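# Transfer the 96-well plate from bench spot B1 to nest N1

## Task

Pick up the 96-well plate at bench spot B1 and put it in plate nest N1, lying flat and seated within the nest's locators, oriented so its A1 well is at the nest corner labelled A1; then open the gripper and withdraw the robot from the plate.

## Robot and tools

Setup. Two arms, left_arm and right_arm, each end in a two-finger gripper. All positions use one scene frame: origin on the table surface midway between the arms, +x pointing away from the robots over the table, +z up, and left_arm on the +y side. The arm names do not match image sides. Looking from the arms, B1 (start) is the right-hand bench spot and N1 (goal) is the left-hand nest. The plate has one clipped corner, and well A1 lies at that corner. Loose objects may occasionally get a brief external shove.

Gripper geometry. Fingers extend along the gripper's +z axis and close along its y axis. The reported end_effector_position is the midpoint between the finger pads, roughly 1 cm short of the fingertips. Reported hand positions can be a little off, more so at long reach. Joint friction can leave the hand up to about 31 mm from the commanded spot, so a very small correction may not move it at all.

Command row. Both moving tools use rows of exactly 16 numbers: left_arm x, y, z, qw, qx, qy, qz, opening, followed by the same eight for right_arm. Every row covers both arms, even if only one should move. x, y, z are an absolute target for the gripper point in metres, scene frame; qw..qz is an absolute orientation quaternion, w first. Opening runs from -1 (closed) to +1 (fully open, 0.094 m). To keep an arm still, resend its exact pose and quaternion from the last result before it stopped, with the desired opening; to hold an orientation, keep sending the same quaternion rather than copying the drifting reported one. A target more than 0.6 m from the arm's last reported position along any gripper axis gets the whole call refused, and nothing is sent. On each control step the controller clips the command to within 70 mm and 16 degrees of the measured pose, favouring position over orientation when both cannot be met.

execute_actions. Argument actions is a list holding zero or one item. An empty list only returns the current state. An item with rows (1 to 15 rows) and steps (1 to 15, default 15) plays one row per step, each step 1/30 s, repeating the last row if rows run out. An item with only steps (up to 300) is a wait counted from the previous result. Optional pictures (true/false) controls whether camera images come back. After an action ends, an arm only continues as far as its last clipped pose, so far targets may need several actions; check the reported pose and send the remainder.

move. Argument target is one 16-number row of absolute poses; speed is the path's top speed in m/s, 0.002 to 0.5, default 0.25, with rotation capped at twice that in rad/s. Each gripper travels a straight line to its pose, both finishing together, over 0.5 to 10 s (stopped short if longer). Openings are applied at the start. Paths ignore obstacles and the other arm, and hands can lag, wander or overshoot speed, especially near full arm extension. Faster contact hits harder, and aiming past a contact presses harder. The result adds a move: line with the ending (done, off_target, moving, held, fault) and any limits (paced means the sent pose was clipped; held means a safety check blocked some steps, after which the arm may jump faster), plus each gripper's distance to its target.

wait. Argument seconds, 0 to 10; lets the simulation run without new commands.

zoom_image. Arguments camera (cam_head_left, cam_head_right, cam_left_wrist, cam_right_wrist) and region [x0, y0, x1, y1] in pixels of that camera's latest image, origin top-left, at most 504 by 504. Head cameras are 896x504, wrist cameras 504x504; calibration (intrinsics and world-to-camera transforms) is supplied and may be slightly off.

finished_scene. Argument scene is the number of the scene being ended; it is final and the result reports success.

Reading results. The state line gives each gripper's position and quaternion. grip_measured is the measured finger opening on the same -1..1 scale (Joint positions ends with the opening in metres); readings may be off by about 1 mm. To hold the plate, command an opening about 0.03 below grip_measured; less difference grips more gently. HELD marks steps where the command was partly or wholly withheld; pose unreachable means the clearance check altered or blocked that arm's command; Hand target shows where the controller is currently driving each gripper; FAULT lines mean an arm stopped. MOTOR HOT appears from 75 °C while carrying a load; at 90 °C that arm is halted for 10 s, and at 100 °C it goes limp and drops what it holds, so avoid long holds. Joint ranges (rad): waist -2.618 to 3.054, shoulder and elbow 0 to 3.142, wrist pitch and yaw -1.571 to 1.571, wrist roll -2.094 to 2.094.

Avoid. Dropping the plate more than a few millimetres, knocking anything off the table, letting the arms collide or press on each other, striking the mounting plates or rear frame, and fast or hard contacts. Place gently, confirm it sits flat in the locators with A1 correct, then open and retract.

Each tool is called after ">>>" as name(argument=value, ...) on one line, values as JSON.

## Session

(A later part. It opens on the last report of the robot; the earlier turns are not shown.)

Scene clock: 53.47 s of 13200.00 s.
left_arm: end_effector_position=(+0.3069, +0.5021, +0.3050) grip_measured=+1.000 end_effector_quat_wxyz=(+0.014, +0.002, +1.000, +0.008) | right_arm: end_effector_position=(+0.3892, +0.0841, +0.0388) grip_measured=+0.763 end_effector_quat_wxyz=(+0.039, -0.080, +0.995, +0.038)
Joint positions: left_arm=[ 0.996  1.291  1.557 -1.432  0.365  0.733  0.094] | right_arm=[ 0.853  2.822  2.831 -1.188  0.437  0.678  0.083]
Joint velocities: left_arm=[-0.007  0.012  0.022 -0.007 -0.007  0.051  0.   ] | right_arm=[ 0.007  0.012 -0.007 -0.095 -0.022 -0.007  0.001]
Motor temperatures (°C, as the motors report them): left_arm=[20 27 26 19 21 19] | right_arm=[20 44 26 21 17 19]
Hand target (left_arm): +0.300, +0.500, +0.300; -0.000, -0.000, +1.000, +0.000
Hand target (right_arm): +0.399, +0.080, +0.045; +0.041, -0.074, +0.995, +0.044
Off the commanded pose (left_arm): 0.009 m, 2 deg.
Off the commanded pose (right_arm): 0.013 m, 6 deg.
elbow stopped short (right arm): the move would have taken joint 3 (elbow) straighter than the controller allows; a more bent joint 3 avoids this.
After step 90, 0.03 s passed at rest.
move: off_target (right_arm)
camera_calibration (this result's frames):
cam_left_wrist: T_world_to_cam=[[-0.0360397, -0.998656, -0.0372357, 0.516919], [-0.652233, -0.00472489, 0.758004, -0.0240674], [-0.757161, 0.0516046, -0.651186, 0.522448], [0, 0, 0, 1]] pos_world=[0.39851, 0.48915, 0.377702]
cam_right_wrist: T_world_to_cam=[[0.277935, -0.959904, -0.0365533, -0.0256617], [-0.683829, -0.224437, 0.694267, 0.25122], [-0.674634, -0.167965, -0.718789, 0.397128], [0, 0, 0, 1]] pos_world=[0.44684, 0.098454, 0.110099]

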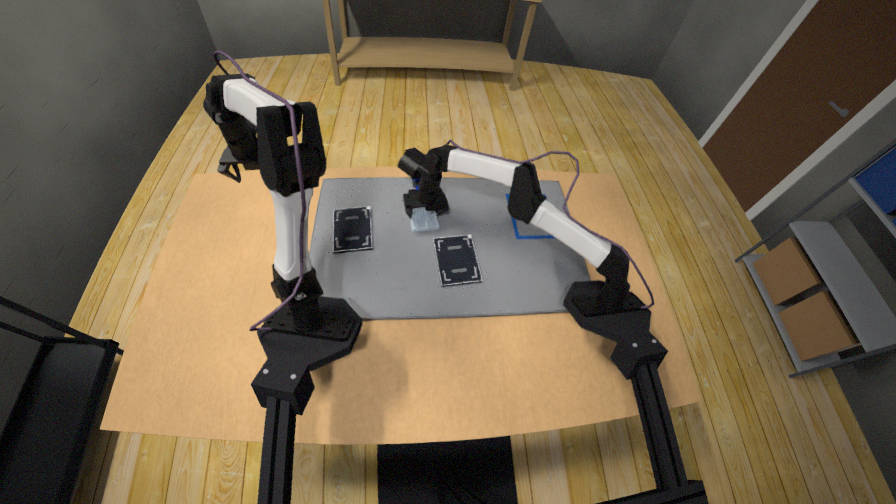

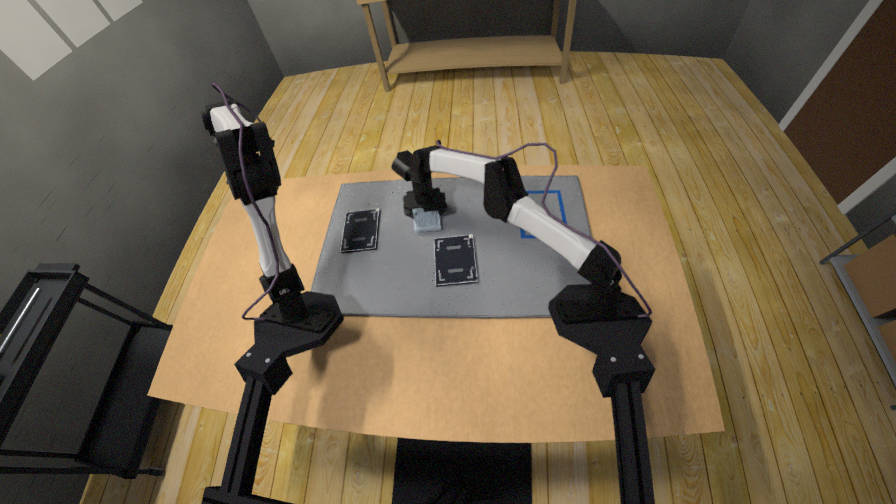

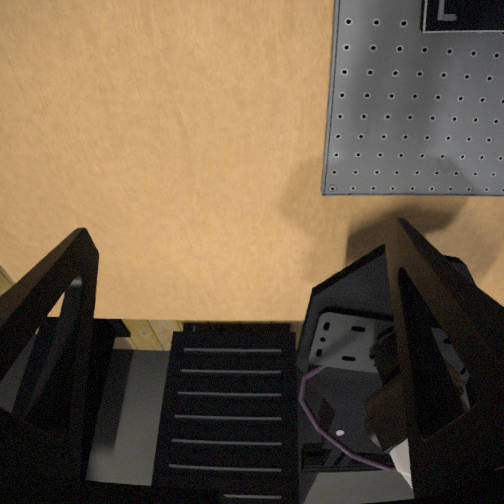

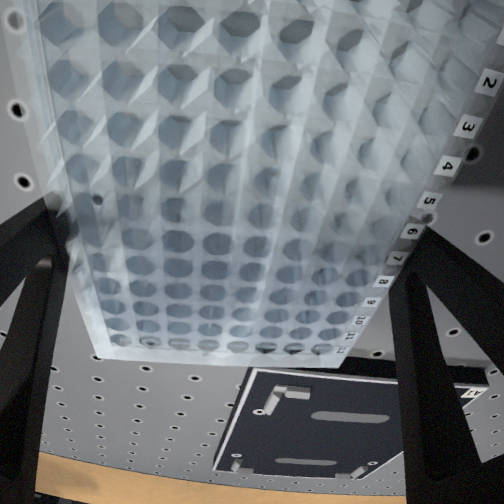

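>>> move(target=[0.30,0.50,0.30,0,0,1,0,1,0.395,0.045,0.04,0,-0.074,0.997,0,0.73], speed=0.03)

>>> move(target=[0.30,0.50,0.30,0,0,1,0,1,0.395,0.045,0.010,0,-0.074,0.997,0,0.73], speed=0.015)

Scene clock: 57.80 s of 13200.00 s.
left_arm: end_effector_position=(+0.3069, +0.5021, +0.3050) grip_measured=+1.000 end_effector_quat_wxyz=(+0.014, +0.002, +1.000, +0.008) | right_arm: end_effector_position=(+0.3894, +0.0515, +0.0377) grip_measured=+0.763 end_effector_quat_wxyz=(+0.005, -0.083, +0.997, +0.000)
Joint positions: left_arm=[ 0.996  1.291  1.557 -1.432  0.365  0.733  0.094] | right_arm=[ 0.818  2.805  2.831 -1.302  0.433  0.682  0.083]
Joint velocities: left_arm=[-0.022  0.002 -0.002 -0.022  0.051 -0.037  0.   ] | right_arm=[ 0.007  0.012  0.012 -0.037  0.022 -0.022 -0.001]
Motor temperatures (°C, as the motors report them): left_arm=[20 27 26 19 21 19] | right_arm=[20 47 26 21 17 19]
Hand target (left_arm): +0.300, +0.500, +0.300; -0.000, -0.000, +1.000, +0.000
Hand target (right_arm): +0.395, +0.045, +0.040; +0.000, -0.074, +0.997, +0.001
Off the commanded pose (left_arm): 0.009 m, 2 deg.
Off the commanded pose (right_arm): 0.009 m, 1 deg.
move: done
camera_calibration (this result's frames):
cam_left_wrist: T_world_to_cam=[[-0.0360397, -0.998656, -0.0372357, 0.516919], [-0.652233, -0.00472489, 0.758004, -0.0240674], [-0.757161, 0.0516046, -0.651186, 0.522448], [0, 0, 0, 1]] pos_world=[0.39851, 0.48915, 0.377702]
cam_right_wrist: T_world_to_cam=[[0.283747, -0.958589, 0.0243771, -0.0616894], [-0.63799, -0.169748, 0.751102, 0.222024], [-0.715861, -0.228676, -0.659736, 0.407937], [0, 0, 0, 1]] pos_world=[0.451179, 0.0718385, 0.103871]

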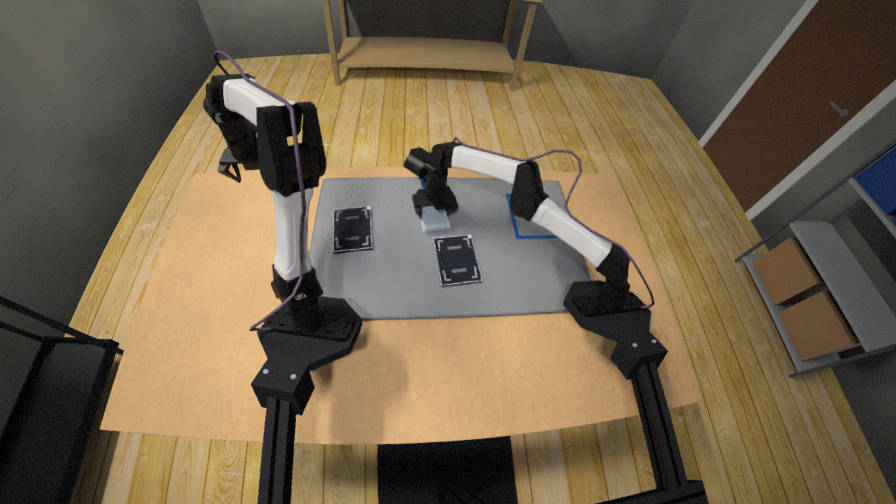

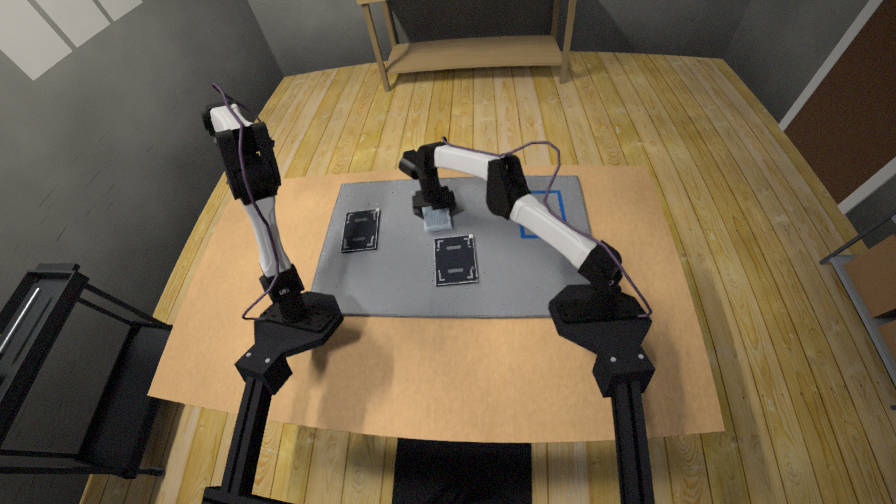

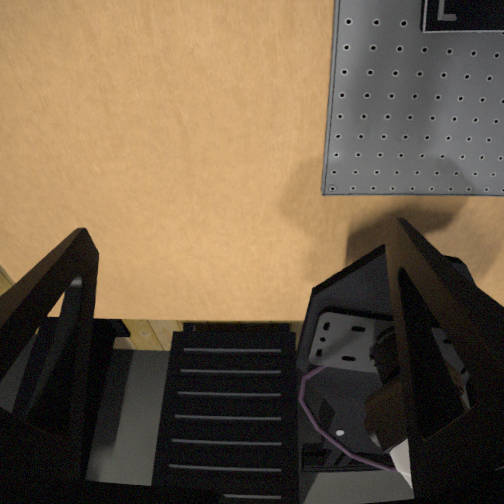

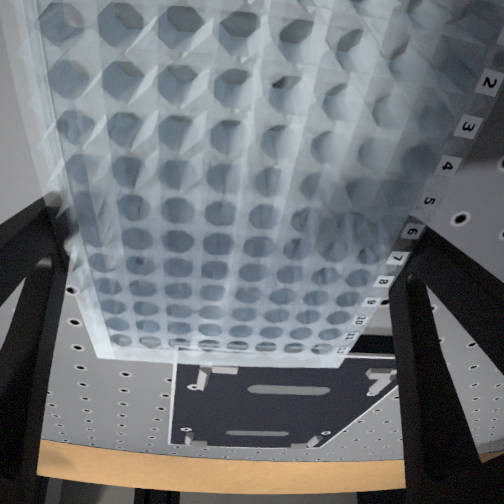

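Scene clock: 59.97 s of 13200.00 s.
left_arm: end_effector_position=(+0.3069, +0.5021, +0.3050) grip_measured=+1.000 end_effector_quat_wxyz=(+0.014, +0.002, +1.000, +0.008) | right_arm: end_effector_position=(+0.4039, +0.0506, +0.0328) grip_measured=+0.763 end_effector_quat_wxyz=(+0.017, -0.068, +0.997, +0.011)
Joint positions: left_arm=[ 0.996  1.291  1.557 -1.432  0.365  0.733  0.094] | right_arm=[ 0.795  2.805  2.831 -1.256  0.427  0.675  0.083]
Joint velocities: left_arm=[ 0.012 -0.002 -0.012 -0.007 -0.007  0.007  0.   ] | right_arm=[-0.017 -0.027  0.002 -0.037  0.022  0.007 -0.   ]
Motor temperatures (°C, as the motors report them): left_arm=[20 27 26 19 21 19] | right_arm=[20 48 26 21 17 19]
Hand target (left_arm): +0.300, +0.500, +0.300; -0.000, -0.000, +1.000, +0.000
Hand target (right_arm): +0.394, +0.044, +0.011; -0.002, -0.074, +0.997, -0.001
Off the commanded pose (left_arm): 0.009 m, 2 deg.
Off the commanded pose (right_arm): 0.025 m, 2 deg.
move: off_target (right_arm)
camera_calibration (this result's frames):
cam_left_wrist: T_world_to_cam=[[-0.0360397, -0.998656, -0.0372357, 0.516919], [-0.652233, -0.00472489, 0.758004, -0.0240674], [-0.757161, 0.0516046, -0.651186, 0.522448], [0, 0, 0, 1]] pos_world=[0.39851, 0.48915, 0.377702]
cam_right_wrist: T_world_to_cam=[[0.253514, -0.967306, 0.00699314, -0.0533211], [-0.659575, -0.167566, 0.732723, 0.243941], [-0.707596, -0.190368, -0.680491, 0.410301], [0, 0, 0, 1]] pos_world=[0.464743, 0.0674066, 0.100838]

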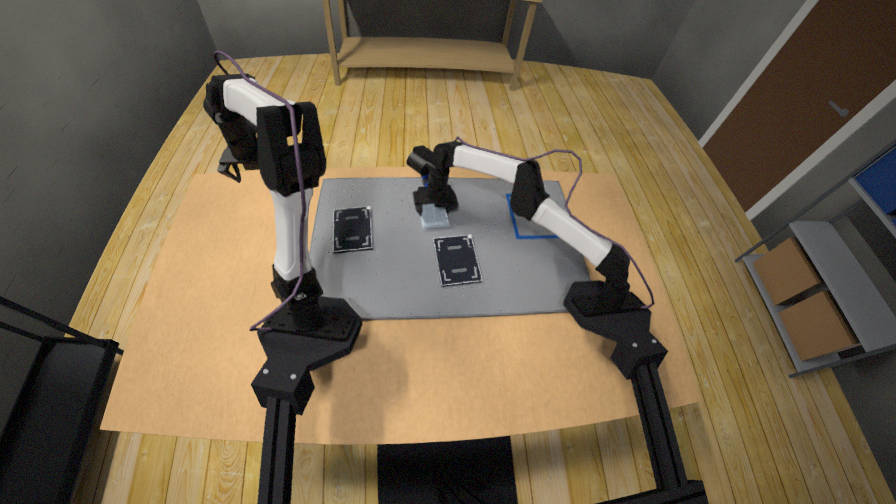

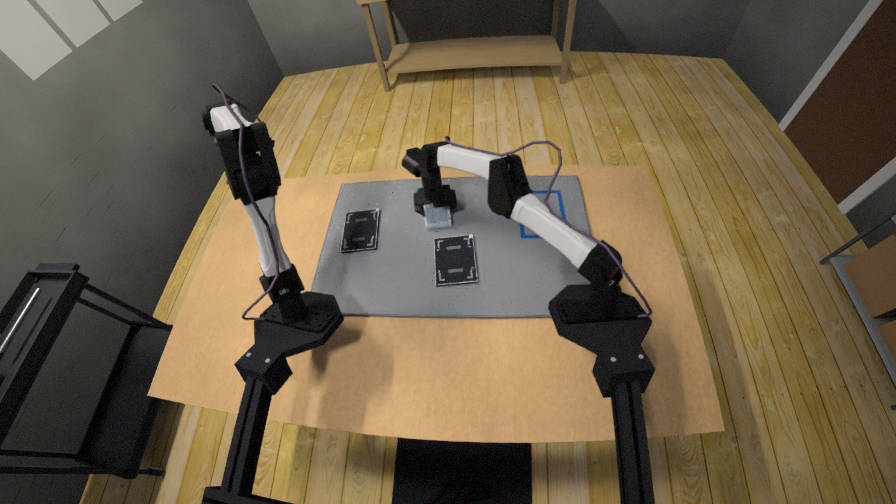

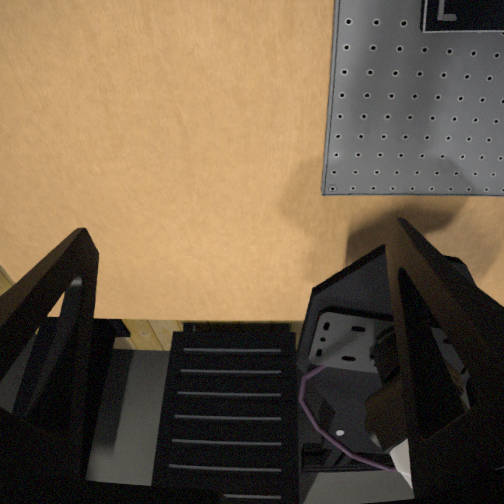

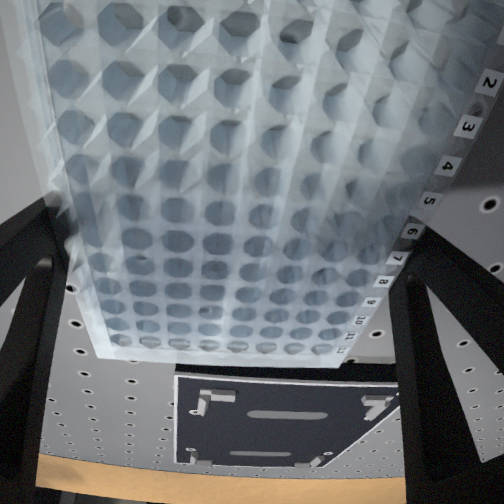

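>>> move(target=[0.30,0.50,0.30,0,0,1,0,1,0.395,0.047,0.002,0,-0.074,0.997,0,0.73], speed=0.015)

Scene clock: 73.73 s of 13200.00 s.
left_arm: end_effector_position=(+0.3069, +0.5021, +0.3050) grip_measured=+1.000 end_effector_quat_wxyz=(+0.014, +0.002, +1.000, +0.008) | right_arm: end_effector_position=(+0.3994, +0.0535, +0.0220) grip_measured=+0.763 end_effector_quat_wxyz=(+0.015, -0.072, +0.997, +0.011)
Joint positions: left_arm=[ 0.996  1.291  1.557 -1.432  0.365  0.733  0.094] | right_arm=[ 0.795  2.828  2.831 -1.237  0.424  0.668  0.083]
Joint velocities: left_arm=[-0.002 -0.012 -0.012  0.022  0.022  0.037  0.   ] | right_arm=[ 0.007 -0.007  0.017 -0.081  0.022  0.007  0.   ]
Motor temperatures (°C, as the motors report them): left_arm=[20 26 26 19 21 19] | right_arm=[21 52 25 21 17 19]
Hand target (left_arm): +0.300, +0.500, +0.300; -0.000, -0.000, +1.000, +0.000
Hand target (right_arm): +0.394, +0.046, +0.003; +0.000, -0.074, +0.997, +0.001
Off the commanded pose (left_arm): 0.009 m, 2 deg.
Off the commanded pose (right_arm): 0.022 m, 2 deg.
After step 90, 8.20 s passed at rest.
move: off_target (right_arm)
camera_calibration (this result's frames):
cam_left_wrist: T_world_to_cam=[[-0.0360397, -0.998656, -0.0372357, 0.516919], [-0.652233, -0.00472489, 0.758004, -0.0240674], [-0.757161, 0.0516046, -0.651186, 0.522448], [0, 0, 0, 1]] pos_world=[0.39851, 0.48915, 0.377702]
cam_right_wrist: T_world_to_cam=[[0.262144, -0.965005, 0.00684478, -0.0528691], [-0.655041, -0.172725, 0.735586, 0.247756], [-0.708662, -0.197313, -0.677397, 0.401008], [0, 0, 0, 1]] pos_world=[0.460329, 0.0708988, 0.0897576]

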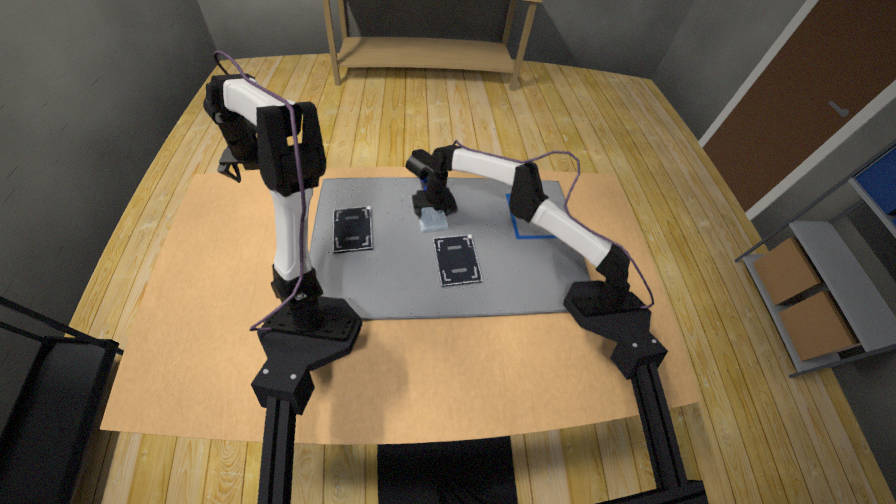

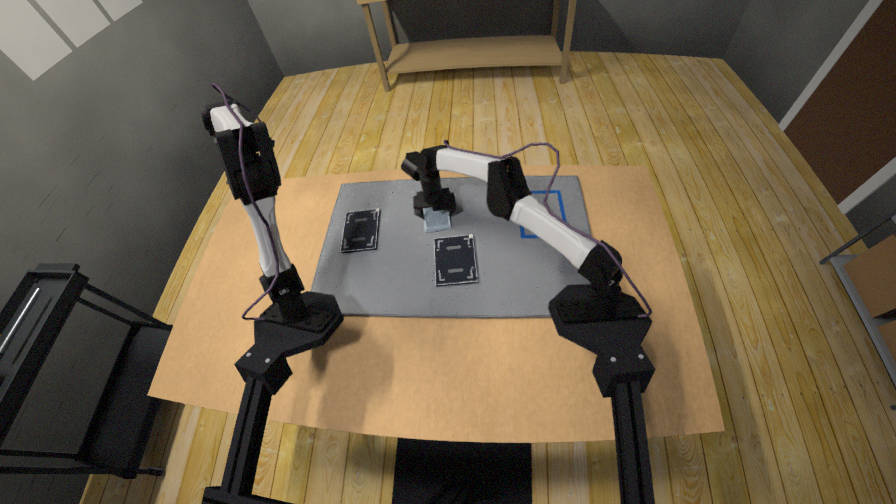

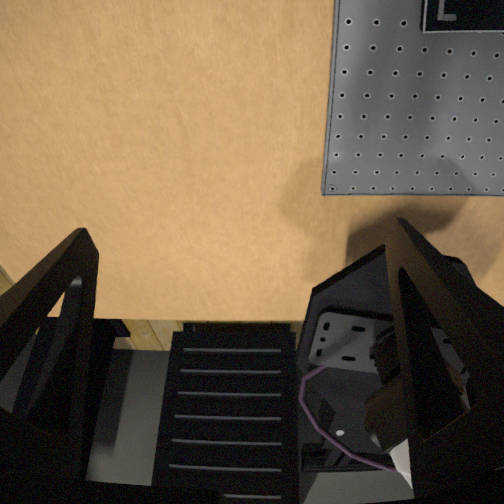

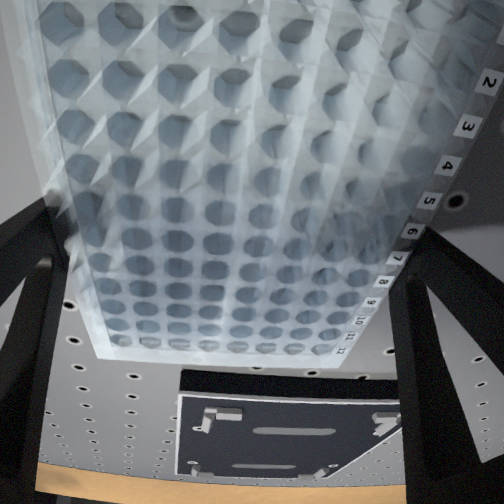

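>>> move(target=[0.30,0.50,0.30,0,0,1,0,1,0.399,0.053,0.02,0,-0.074,0.997,0,1])

>>> move(target=[0.30,0.50,0.30,0,0,1,0,1,0.399,0.053,0.13,0,-0.074,0.997,0,1], speed=0.08)

>>> move(target=[0.30,0.50,0.30,0,0,1,0,1,0.30,-0.40,0.2,0,0,1,0,1])

>>> move(target=[0.39,0.063,0.12,0,-0.074,0.997,0,1,0.30,-0.40,0.2,0,0,1,0,1])

>>> move(target=[0.39,0.063,0.04,0,-0.074,0.997,0,1,0.30,-0.40,0.2,0,0,1,0,1], speed=0.05)

Scene clock: 78.13 s of 13200.00 s.
left_arm: end_effector_position=(+0.3069, +0.5021, +0.3050) grip_measured=+1.000 end_effector_quat_wxyz=(+0.014, +0.002, +1.000, +0.008) | right_arm: end_effector_position=(+0.3994, +0.0535, +0.0220) grip_measured=+1.000 end_effector_quat_wxyz=(+0.015, -0.072, +0.997, +0.011)
Joint positions: left_arm=[ 0.996  1.291  1.557 -1.432  0.365  0.733  0.094] | right_arm=[ 0.795  2.828  2.831 -1.237  0.424  0.668  0.094]
Joint velocities: left_arm=[ 0.017 -0.007  0.017 -0.051 -0.051 -0.022  0.   ] | right_arm=[ 0.002  0.012  0.002 -0.037  0.037 -0.037  0.   ]
Motor temperatures (°C, as the motors report them): left_arm=[20 26 26 19 21 19] | right_arm=[21 53 26 21 17 19]
Hand target (left_arm): +0.300, +0.500, +0.300; -0.000, -0.000, +1.000, +0.000
Hand target (right_arm): +0.399, +0.053, +0.020; +0.011, -0.074, +0.997, +0.011
Off the commanded pose (left_arm): 0.009 m, 2 deg.
Off the commanded pose (right_arm): 0.002 m, 2 deg.
elbow stopped short (right arm): the move would have taken joint 3 (elbow) straighter than the controller allows; a more bent joint 3 avoids this.
After step 90, 0.70 s passed at rest.
move: done
camera_calibration (this result's frames):
cam_left_wrist: T_world_to_cam=[[-0.0360397, -0.998656, -0.0372357, 0.516919], [-0.652233, -0.00472489, 0.758004, -0.0240674], [-0.757161, 0.0516046, -0.651186, 0.522448], [0, 0, 0, 1]] pos_world=[0.39851, 0.48915, 0.377702]
cam_right_wrist: T_world_to_cam=[[0.262144, -0.965005, 0.00684478, -0.0528691], [-0.655041, -0.172725, 0.735586, 0.247756], [-0.708662, -0.197313, -0.677397, 0.401008], [0, 0, 0, 1]] pos_world=[0.460329, 0.0708988, 0.0897576]

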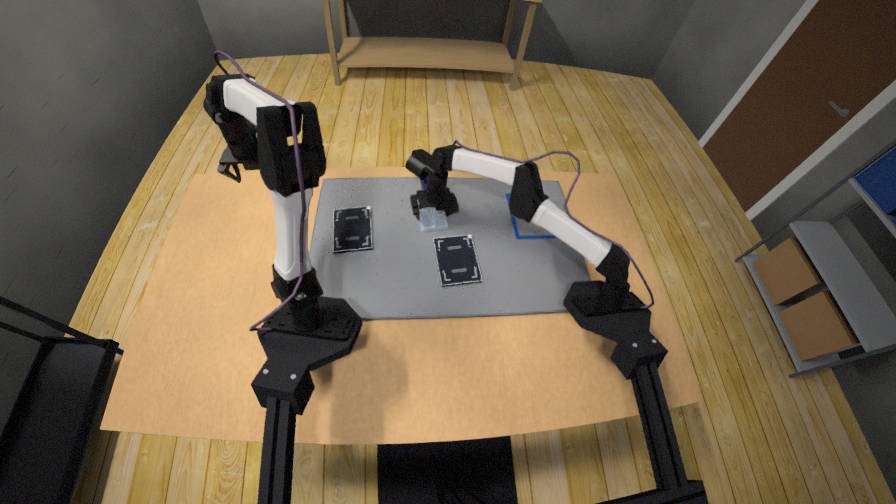

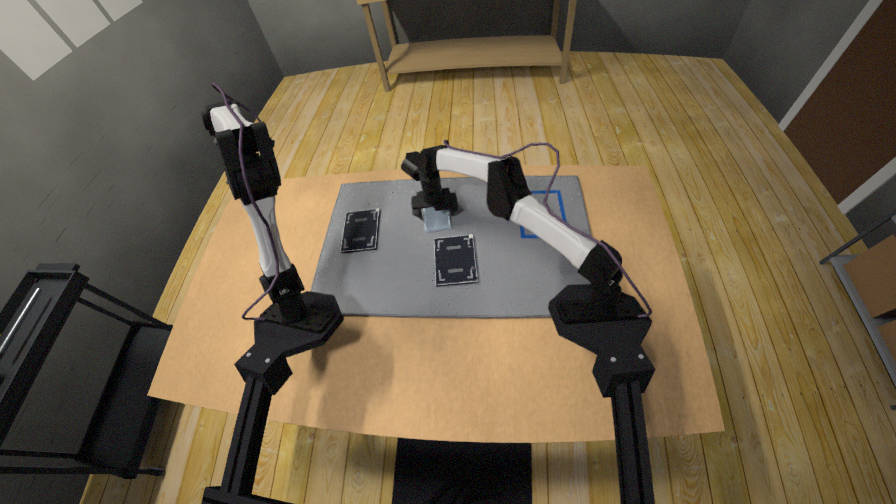

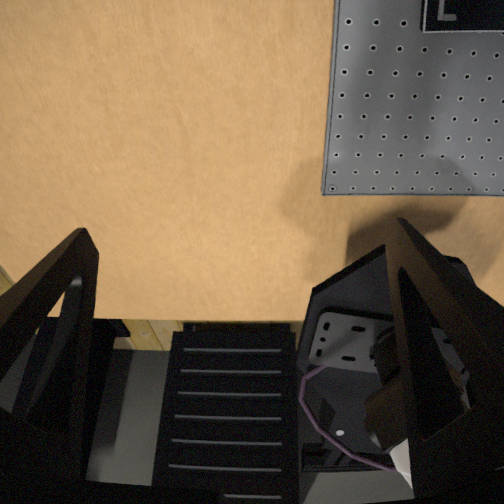

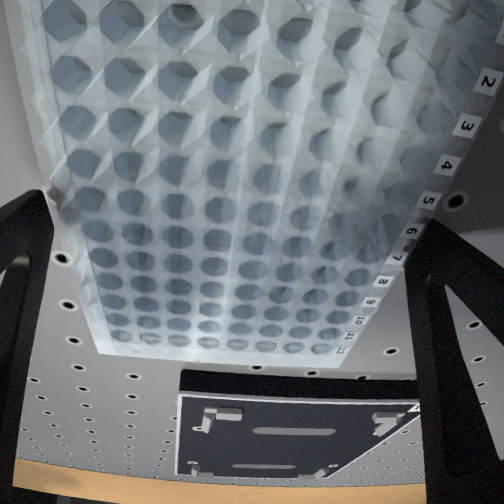

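Scene clock: 79.83 s of 13200.00 s.
left_arm: end_effector_position=(+0.3069, +0.5021, +0.3050) grip_measured=+1.000 end_effector_quat_wxyz=(+0.014, +0.002, +1.000, +0.008) | right_arm: end_effector_position=(+0.3964, +0.0555, +0.1220) grip_measured=+1.000 end_effector_quat_wxyz=(+0.024, -0.079, +0.996, +0.030)
Joint positions: left_arm=[ 0.996  1.291  1.557 -1.432  0.365  0.733  0.094] | right_arm=[ 0.877  2.653  2.831 -1.404  0.437  0.722  0.094]
Joint velocities: left_arm=[ 0.022 -0.002 -0.007  0.007 -0.051 -0.051  0.   ] | right_arm=[ 0.012 -0.012 -0.007 -0.007 -0.037 -0.051  0.   ]
Motor temperatures (°C, as the motors report them): left_arm=[20 26 26 19 21 19] | right_arm=[21 54 26 21 17 19]
Hand target (left_arm): +0.300, +0.500, +0.300; -0.000, -0.000, +1.000, +0.000
Hand target (right_arm): +0.400, +0.054, +0.130; +0.030, -0.074, +0.996, +0.031
Off the commanded pose (left_arm): 0.009 m, 2 deg.
Off the commanded pose (right_arm): 0.009 m, 4 deg.
elbow stopped short (right arm): the move would have taken joint 3 (elbow) straighter than the controller allows; a more bent joint 3 avoids this.
move: off_target (right_arm)
camera_calibration (this result's frames):
cam_left_wrist: T_world_to_cam=[[-0.0360397, -0.998656, -0.0372357, 0.516919], [-0.652233, -0.00472489, 0.758004, -0.0240674], [-0.757161, 0.0516046, -0.651186, 0.522448], [0, 0, 0, 1]] pos_world=[0.39851, 0.48915, 0.377702]
cam_right_wrist: T_world_to_cam=[[0.274773, -0.961144, -0.0264879, -0.0520159], [-0.664126, -0.209638, 0.717627, 0.18047], [-0.695296, -0.179593, -0.695924, 0.462988], [0, 0, 0, 1]] pos_world=[0.456061, 0.0709879, 0.191316]

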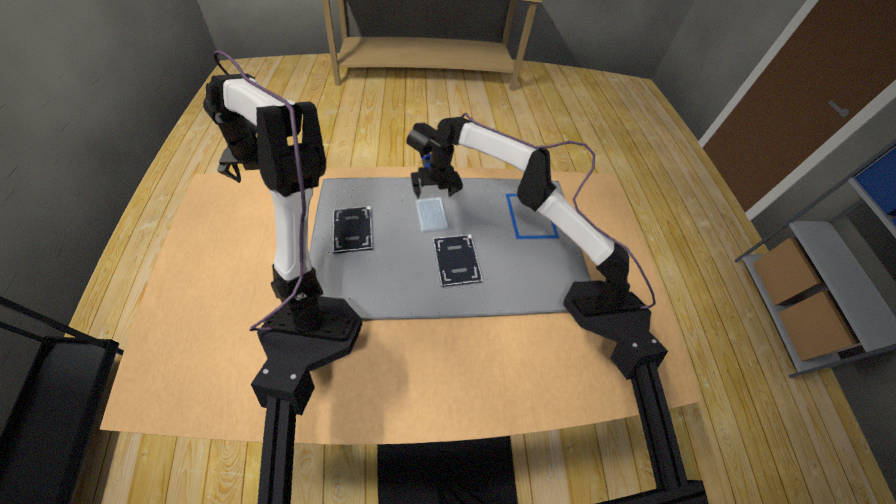

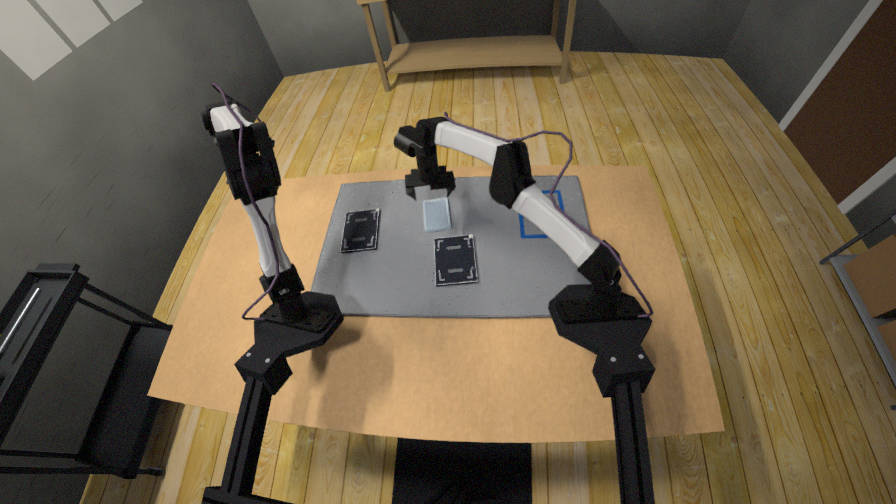

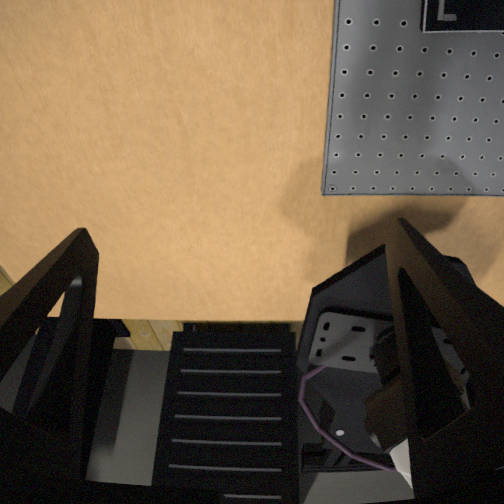

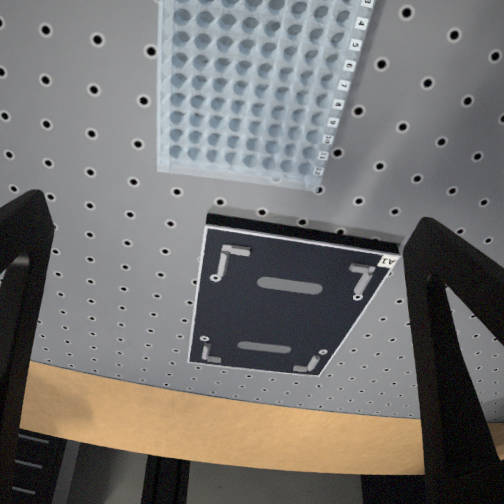

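Scene clock: 82.50 s of 13200.00 s.
left_arm: end_effector_position=(+0.3069, +0.5021, +0.3050) grip_measured=+1.000 end_effector_quat_wxyz=(+0.014, +0.002, +1.000, +0.008) | right_arm: end_effector_position=(+0.3084, -0.3998, +0.2054) grip_measured=+1.000 end_effector_quat_wxyz=(+0.007, +0.003, +1.000, +0.003)
Joint positions: left_arm=[ 0.996  1.291  1.557 -1.432  0.365  0.733  0.094] | right_arm=[-0.222  1.03   0.986 -1.005 -0.019 -0.115  0.094]
Joint velocities: left_arm=[ 0.007 -0.007  0.002  0.037 -0.037 -0.066  0.   ] | right_arm=[-0.002 -0.002 -0.022 -0.051 -0.051  0.007  0.   ]
Motor temperatures (°C, as the motors report them): left_arm=[20 26 26 19 21 19] | right_arm=[21 53 26 21 17 19]
Hand target (left_arm): +0.300, +0.500, +0.300; -0.000, -0.000, +1.000, +0.000
Hand target (right_arm): +0.299, -0.400, +0.203; -0.005, +0.004, +1.000, +0.007
Off the commanded pose (left_arm): 0.009 m, 2 deg.
Off the commanded pose (right_arm): 0.010 m, 1 deg.
move: done
camera_calibration (this result's frames):
cam_left_wrist: T_world_to_cam=[[-0.0360397, -0.998656, -0.0372357, 0.516919], [-0.652233, -0.00472489, 0.758004, -0.0240674], [-0.757161, 0.0516046, -0.651186, 0.522448], [0, 0, 0, 1]] pos_world=[0.39851, 0.48915, 0.377702]
cam_right_wrist: T_world_to_cam=[[0.114122, -0.993282, 0.0191522, -0.435899], [-0.660818, -0.0615011, 0.748022, 0.0187007], [-0.741819, -0.0980222, -0.663398, 0.418413], [0, 0, 0, 1]] pos_world=[0.37249, -0.390806, 0.271934]

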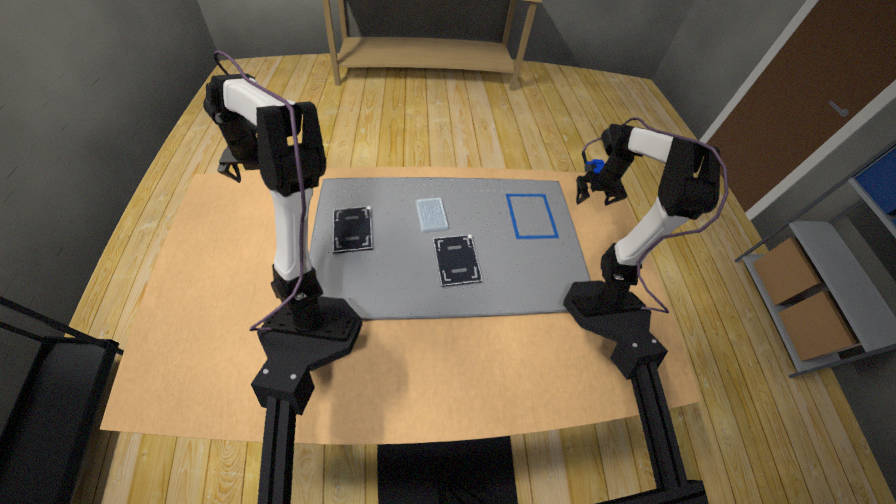

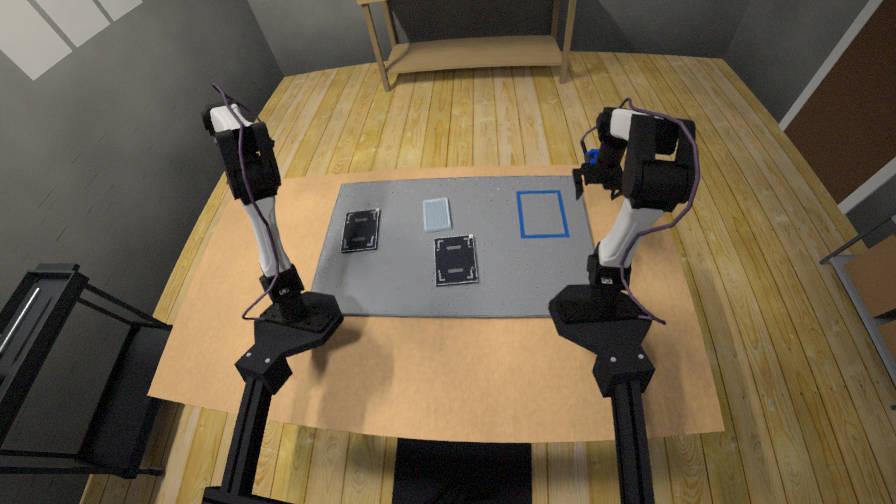

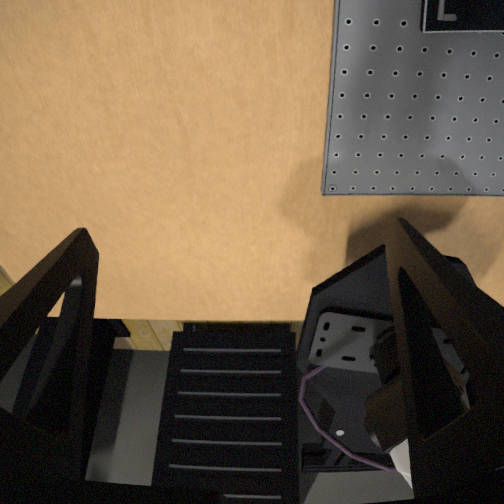

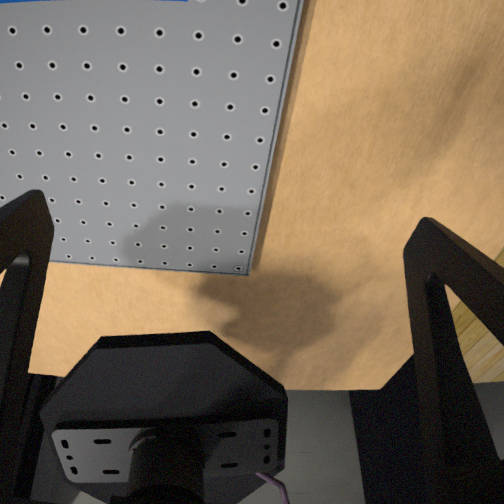

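Scene clock: 85.03 s of 13200.00 s.
left_arm: end_effector_position=(+0.3818, +0.0603, +0.1162) grip_measured=+1.000 end_effector_quat_wxyz=(-0.009, -0.067, +0.998, +0.003) | right_arm: end_effector_position=(+0.3085, -0.3998, +0.2054) grip_measured=+1.000 end_effector_quat_wxyz=(+0.007, +0.003, +1.000, +0.003)
Joint positions: left_arm=[-0.592  2.065  1.898 -1.047 -0.346 -0.851  0.094] | right_arm=[-0.222  1.03   0.986 -1.004 -0.019 -0.116  0.094]
Joint velocities: left_arm=[-0.002 -0.007 -0.007 -0.051  0.022 -0.037  0.   ] | right_arm=[-0.017 -0.007  0.012 -0.007 -0.007  0.007  0.   ]
Motor temperatures (°C, as the motors report them): left_arm=[20 27 27 19 21 19] | right_arm=[21 52 26 21 17 19]
Hand target (left_arm): +0.383, +0.061, +0.119; -0.007, -0.070, +0.997, +0.008
Hand target (right_arm): +0.300, -0.400, +0.200; -0.000, -0.000, +1.000, +0.000
Off the commanded pose (left_arm): 0.009 m, 1 deg.
Off the commanded pose (right_arm): 0.010 m, 1 deg.
move: done
camera_calibration (this result's frames):
cam_left_wrist: T_world_to_cam=[[0.100734, -0.994527, -0.0277247, 0.0177154], [-0.611553, -0.0838757, 0.786745, 0.151723], [-0.784765, -0.0622972, -0.616655, 0.492438], [0, 0, 0, 1]] pos_world=[0.47745, 0.0610219, 0.184788]
cam_right_wrist: T_world_to_cam=[[0.114499, -0.993237, 0.019247, -0.436038], [-0.661079, -0.0617178, 0.747773, 0.0188055], [-0.741528, -0.0983428, -0.663675, 0.418321], [0, 0, 0, 1]] pos_world=[0.372555, -0.39079, 0.271959]

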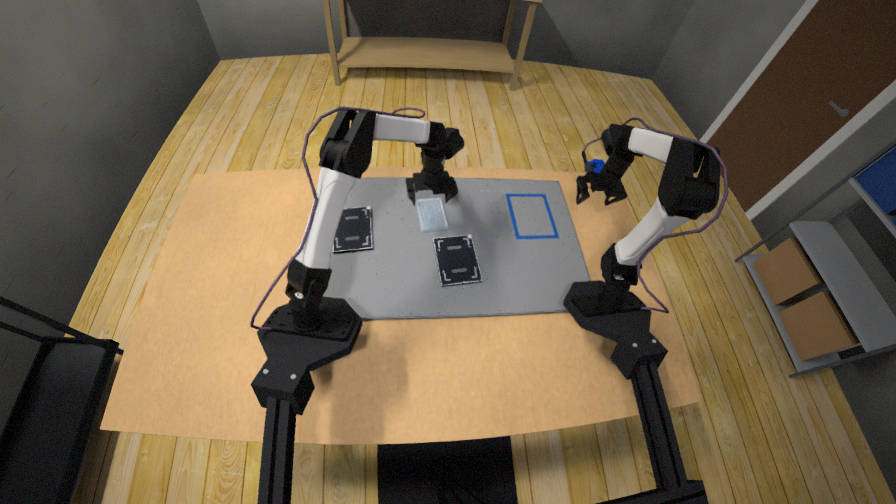

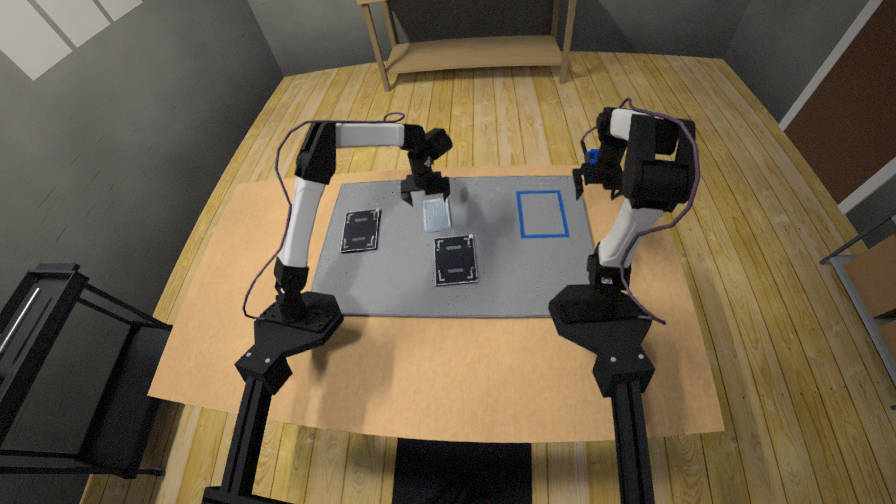

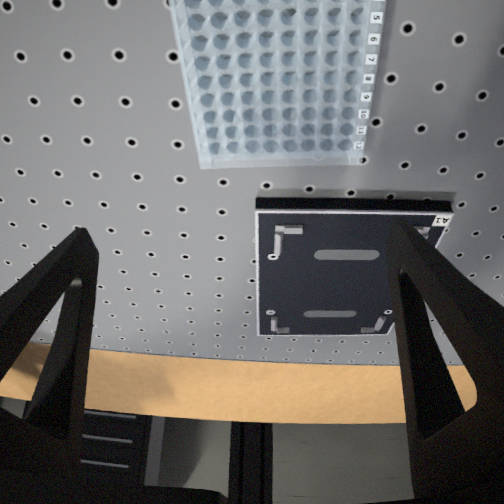

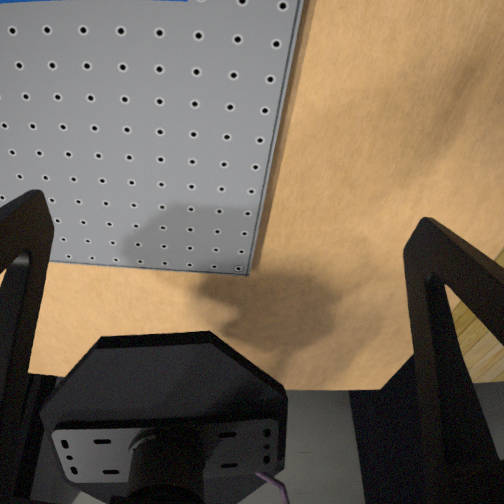

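Scene clock: 86.93 s of 13200.00 s.
left_arm: end_effector_position=(+0.3926, +0.0611, +0.0485) grip_measured=+1.000 end_effector_quat_wxyz=(+0.004, -0.076, +0.997, -0.001) | right_arm: end_effector_position=(+0.3085, -0.3998, +0.2054) grip_measured=+1.000 end_effector_quat_wxyz=(+0.007, +0.003, +1.000, +0.003)
Joint positions: left_arm=[-0.528  2.171  1.835 -0.83  -0.334 -0.799  0.094] | right_arm=[-0.222  1.03   0.986 -1.004 -0.019 -0.116  0.094]
Joint velocities: left_arm=[-0.002  0.002  0.002 -0.007 -0.051  0.037  0.   ] | right_arm=[-0.007  0.002 -0.002  0.022 -0.022 -0.007  0.   ]
Motor temperatures (°C, as the motors report them): left_arm=[20 27 26 19 21 19] | right_arm=[20 51 25 21 17 19]
Hand target (left_arm): +0.390, +0.063, +0.040; -0.000, -0.074, +0.997, -0.001
Hand target (right_arm): +0.300, -0.400, +0.200; -0.000, -0.000, +1.000, +0.000
Off the commanded pose (left_arm): 0.009 m, 1 deg.
Off the commanded pose (right_arm): 0.010 m, 1 deg.
move: done
camera_calibration (this result's frames):
cam_left_wrist: T_world_to_cam=[[0.120096, -0.992591, -0.0184379, 0.00741636], [-0.630791, -0.0906361, 0.770641, 0.220399], [-0.766602, -0.0809204, -0.637003, 0.454228], [0, 0, 0, 1]] pos_world=[0.486348, 0.0640939, 0.119633]
cam_right_wrist: T_world_to_cam=[[0.114499, -0.993237, 0.019247, -0.436038], [-0.661079, -0.0617178, 0.747773, 0.0188055], [-0.741528, -0.0983428, -0.663675, 0.418321], [0, 0, 0, 1]] pos_world=[0.372555, -0.39079, 0.271959]

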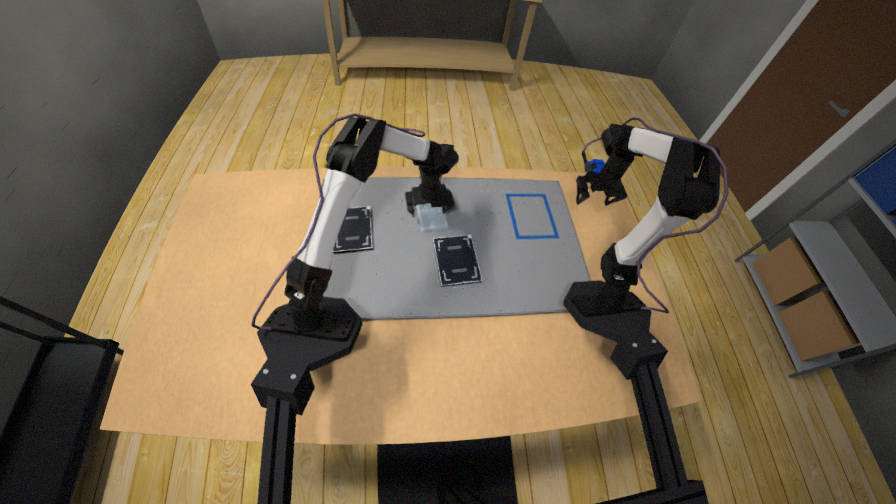

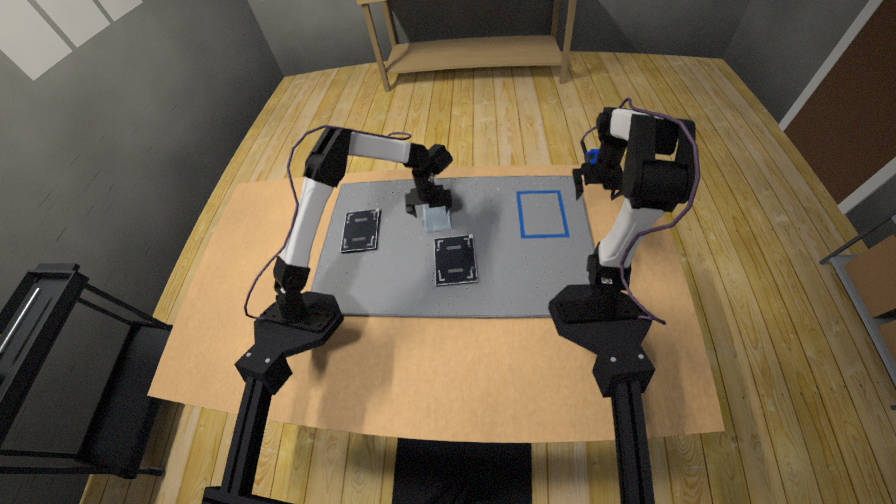

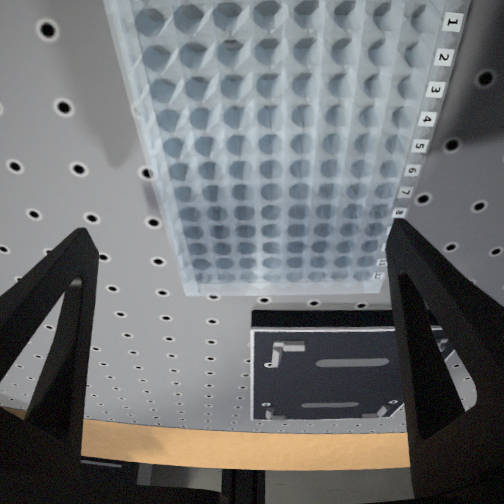

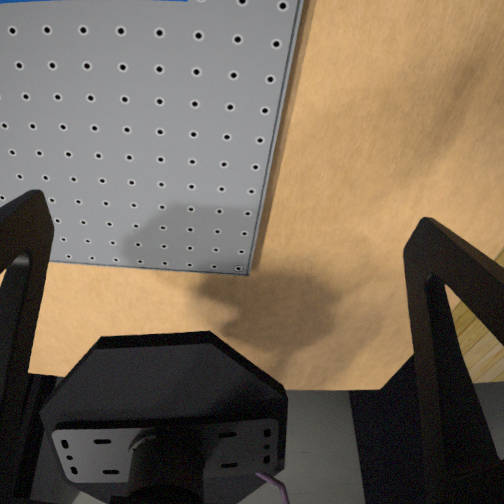

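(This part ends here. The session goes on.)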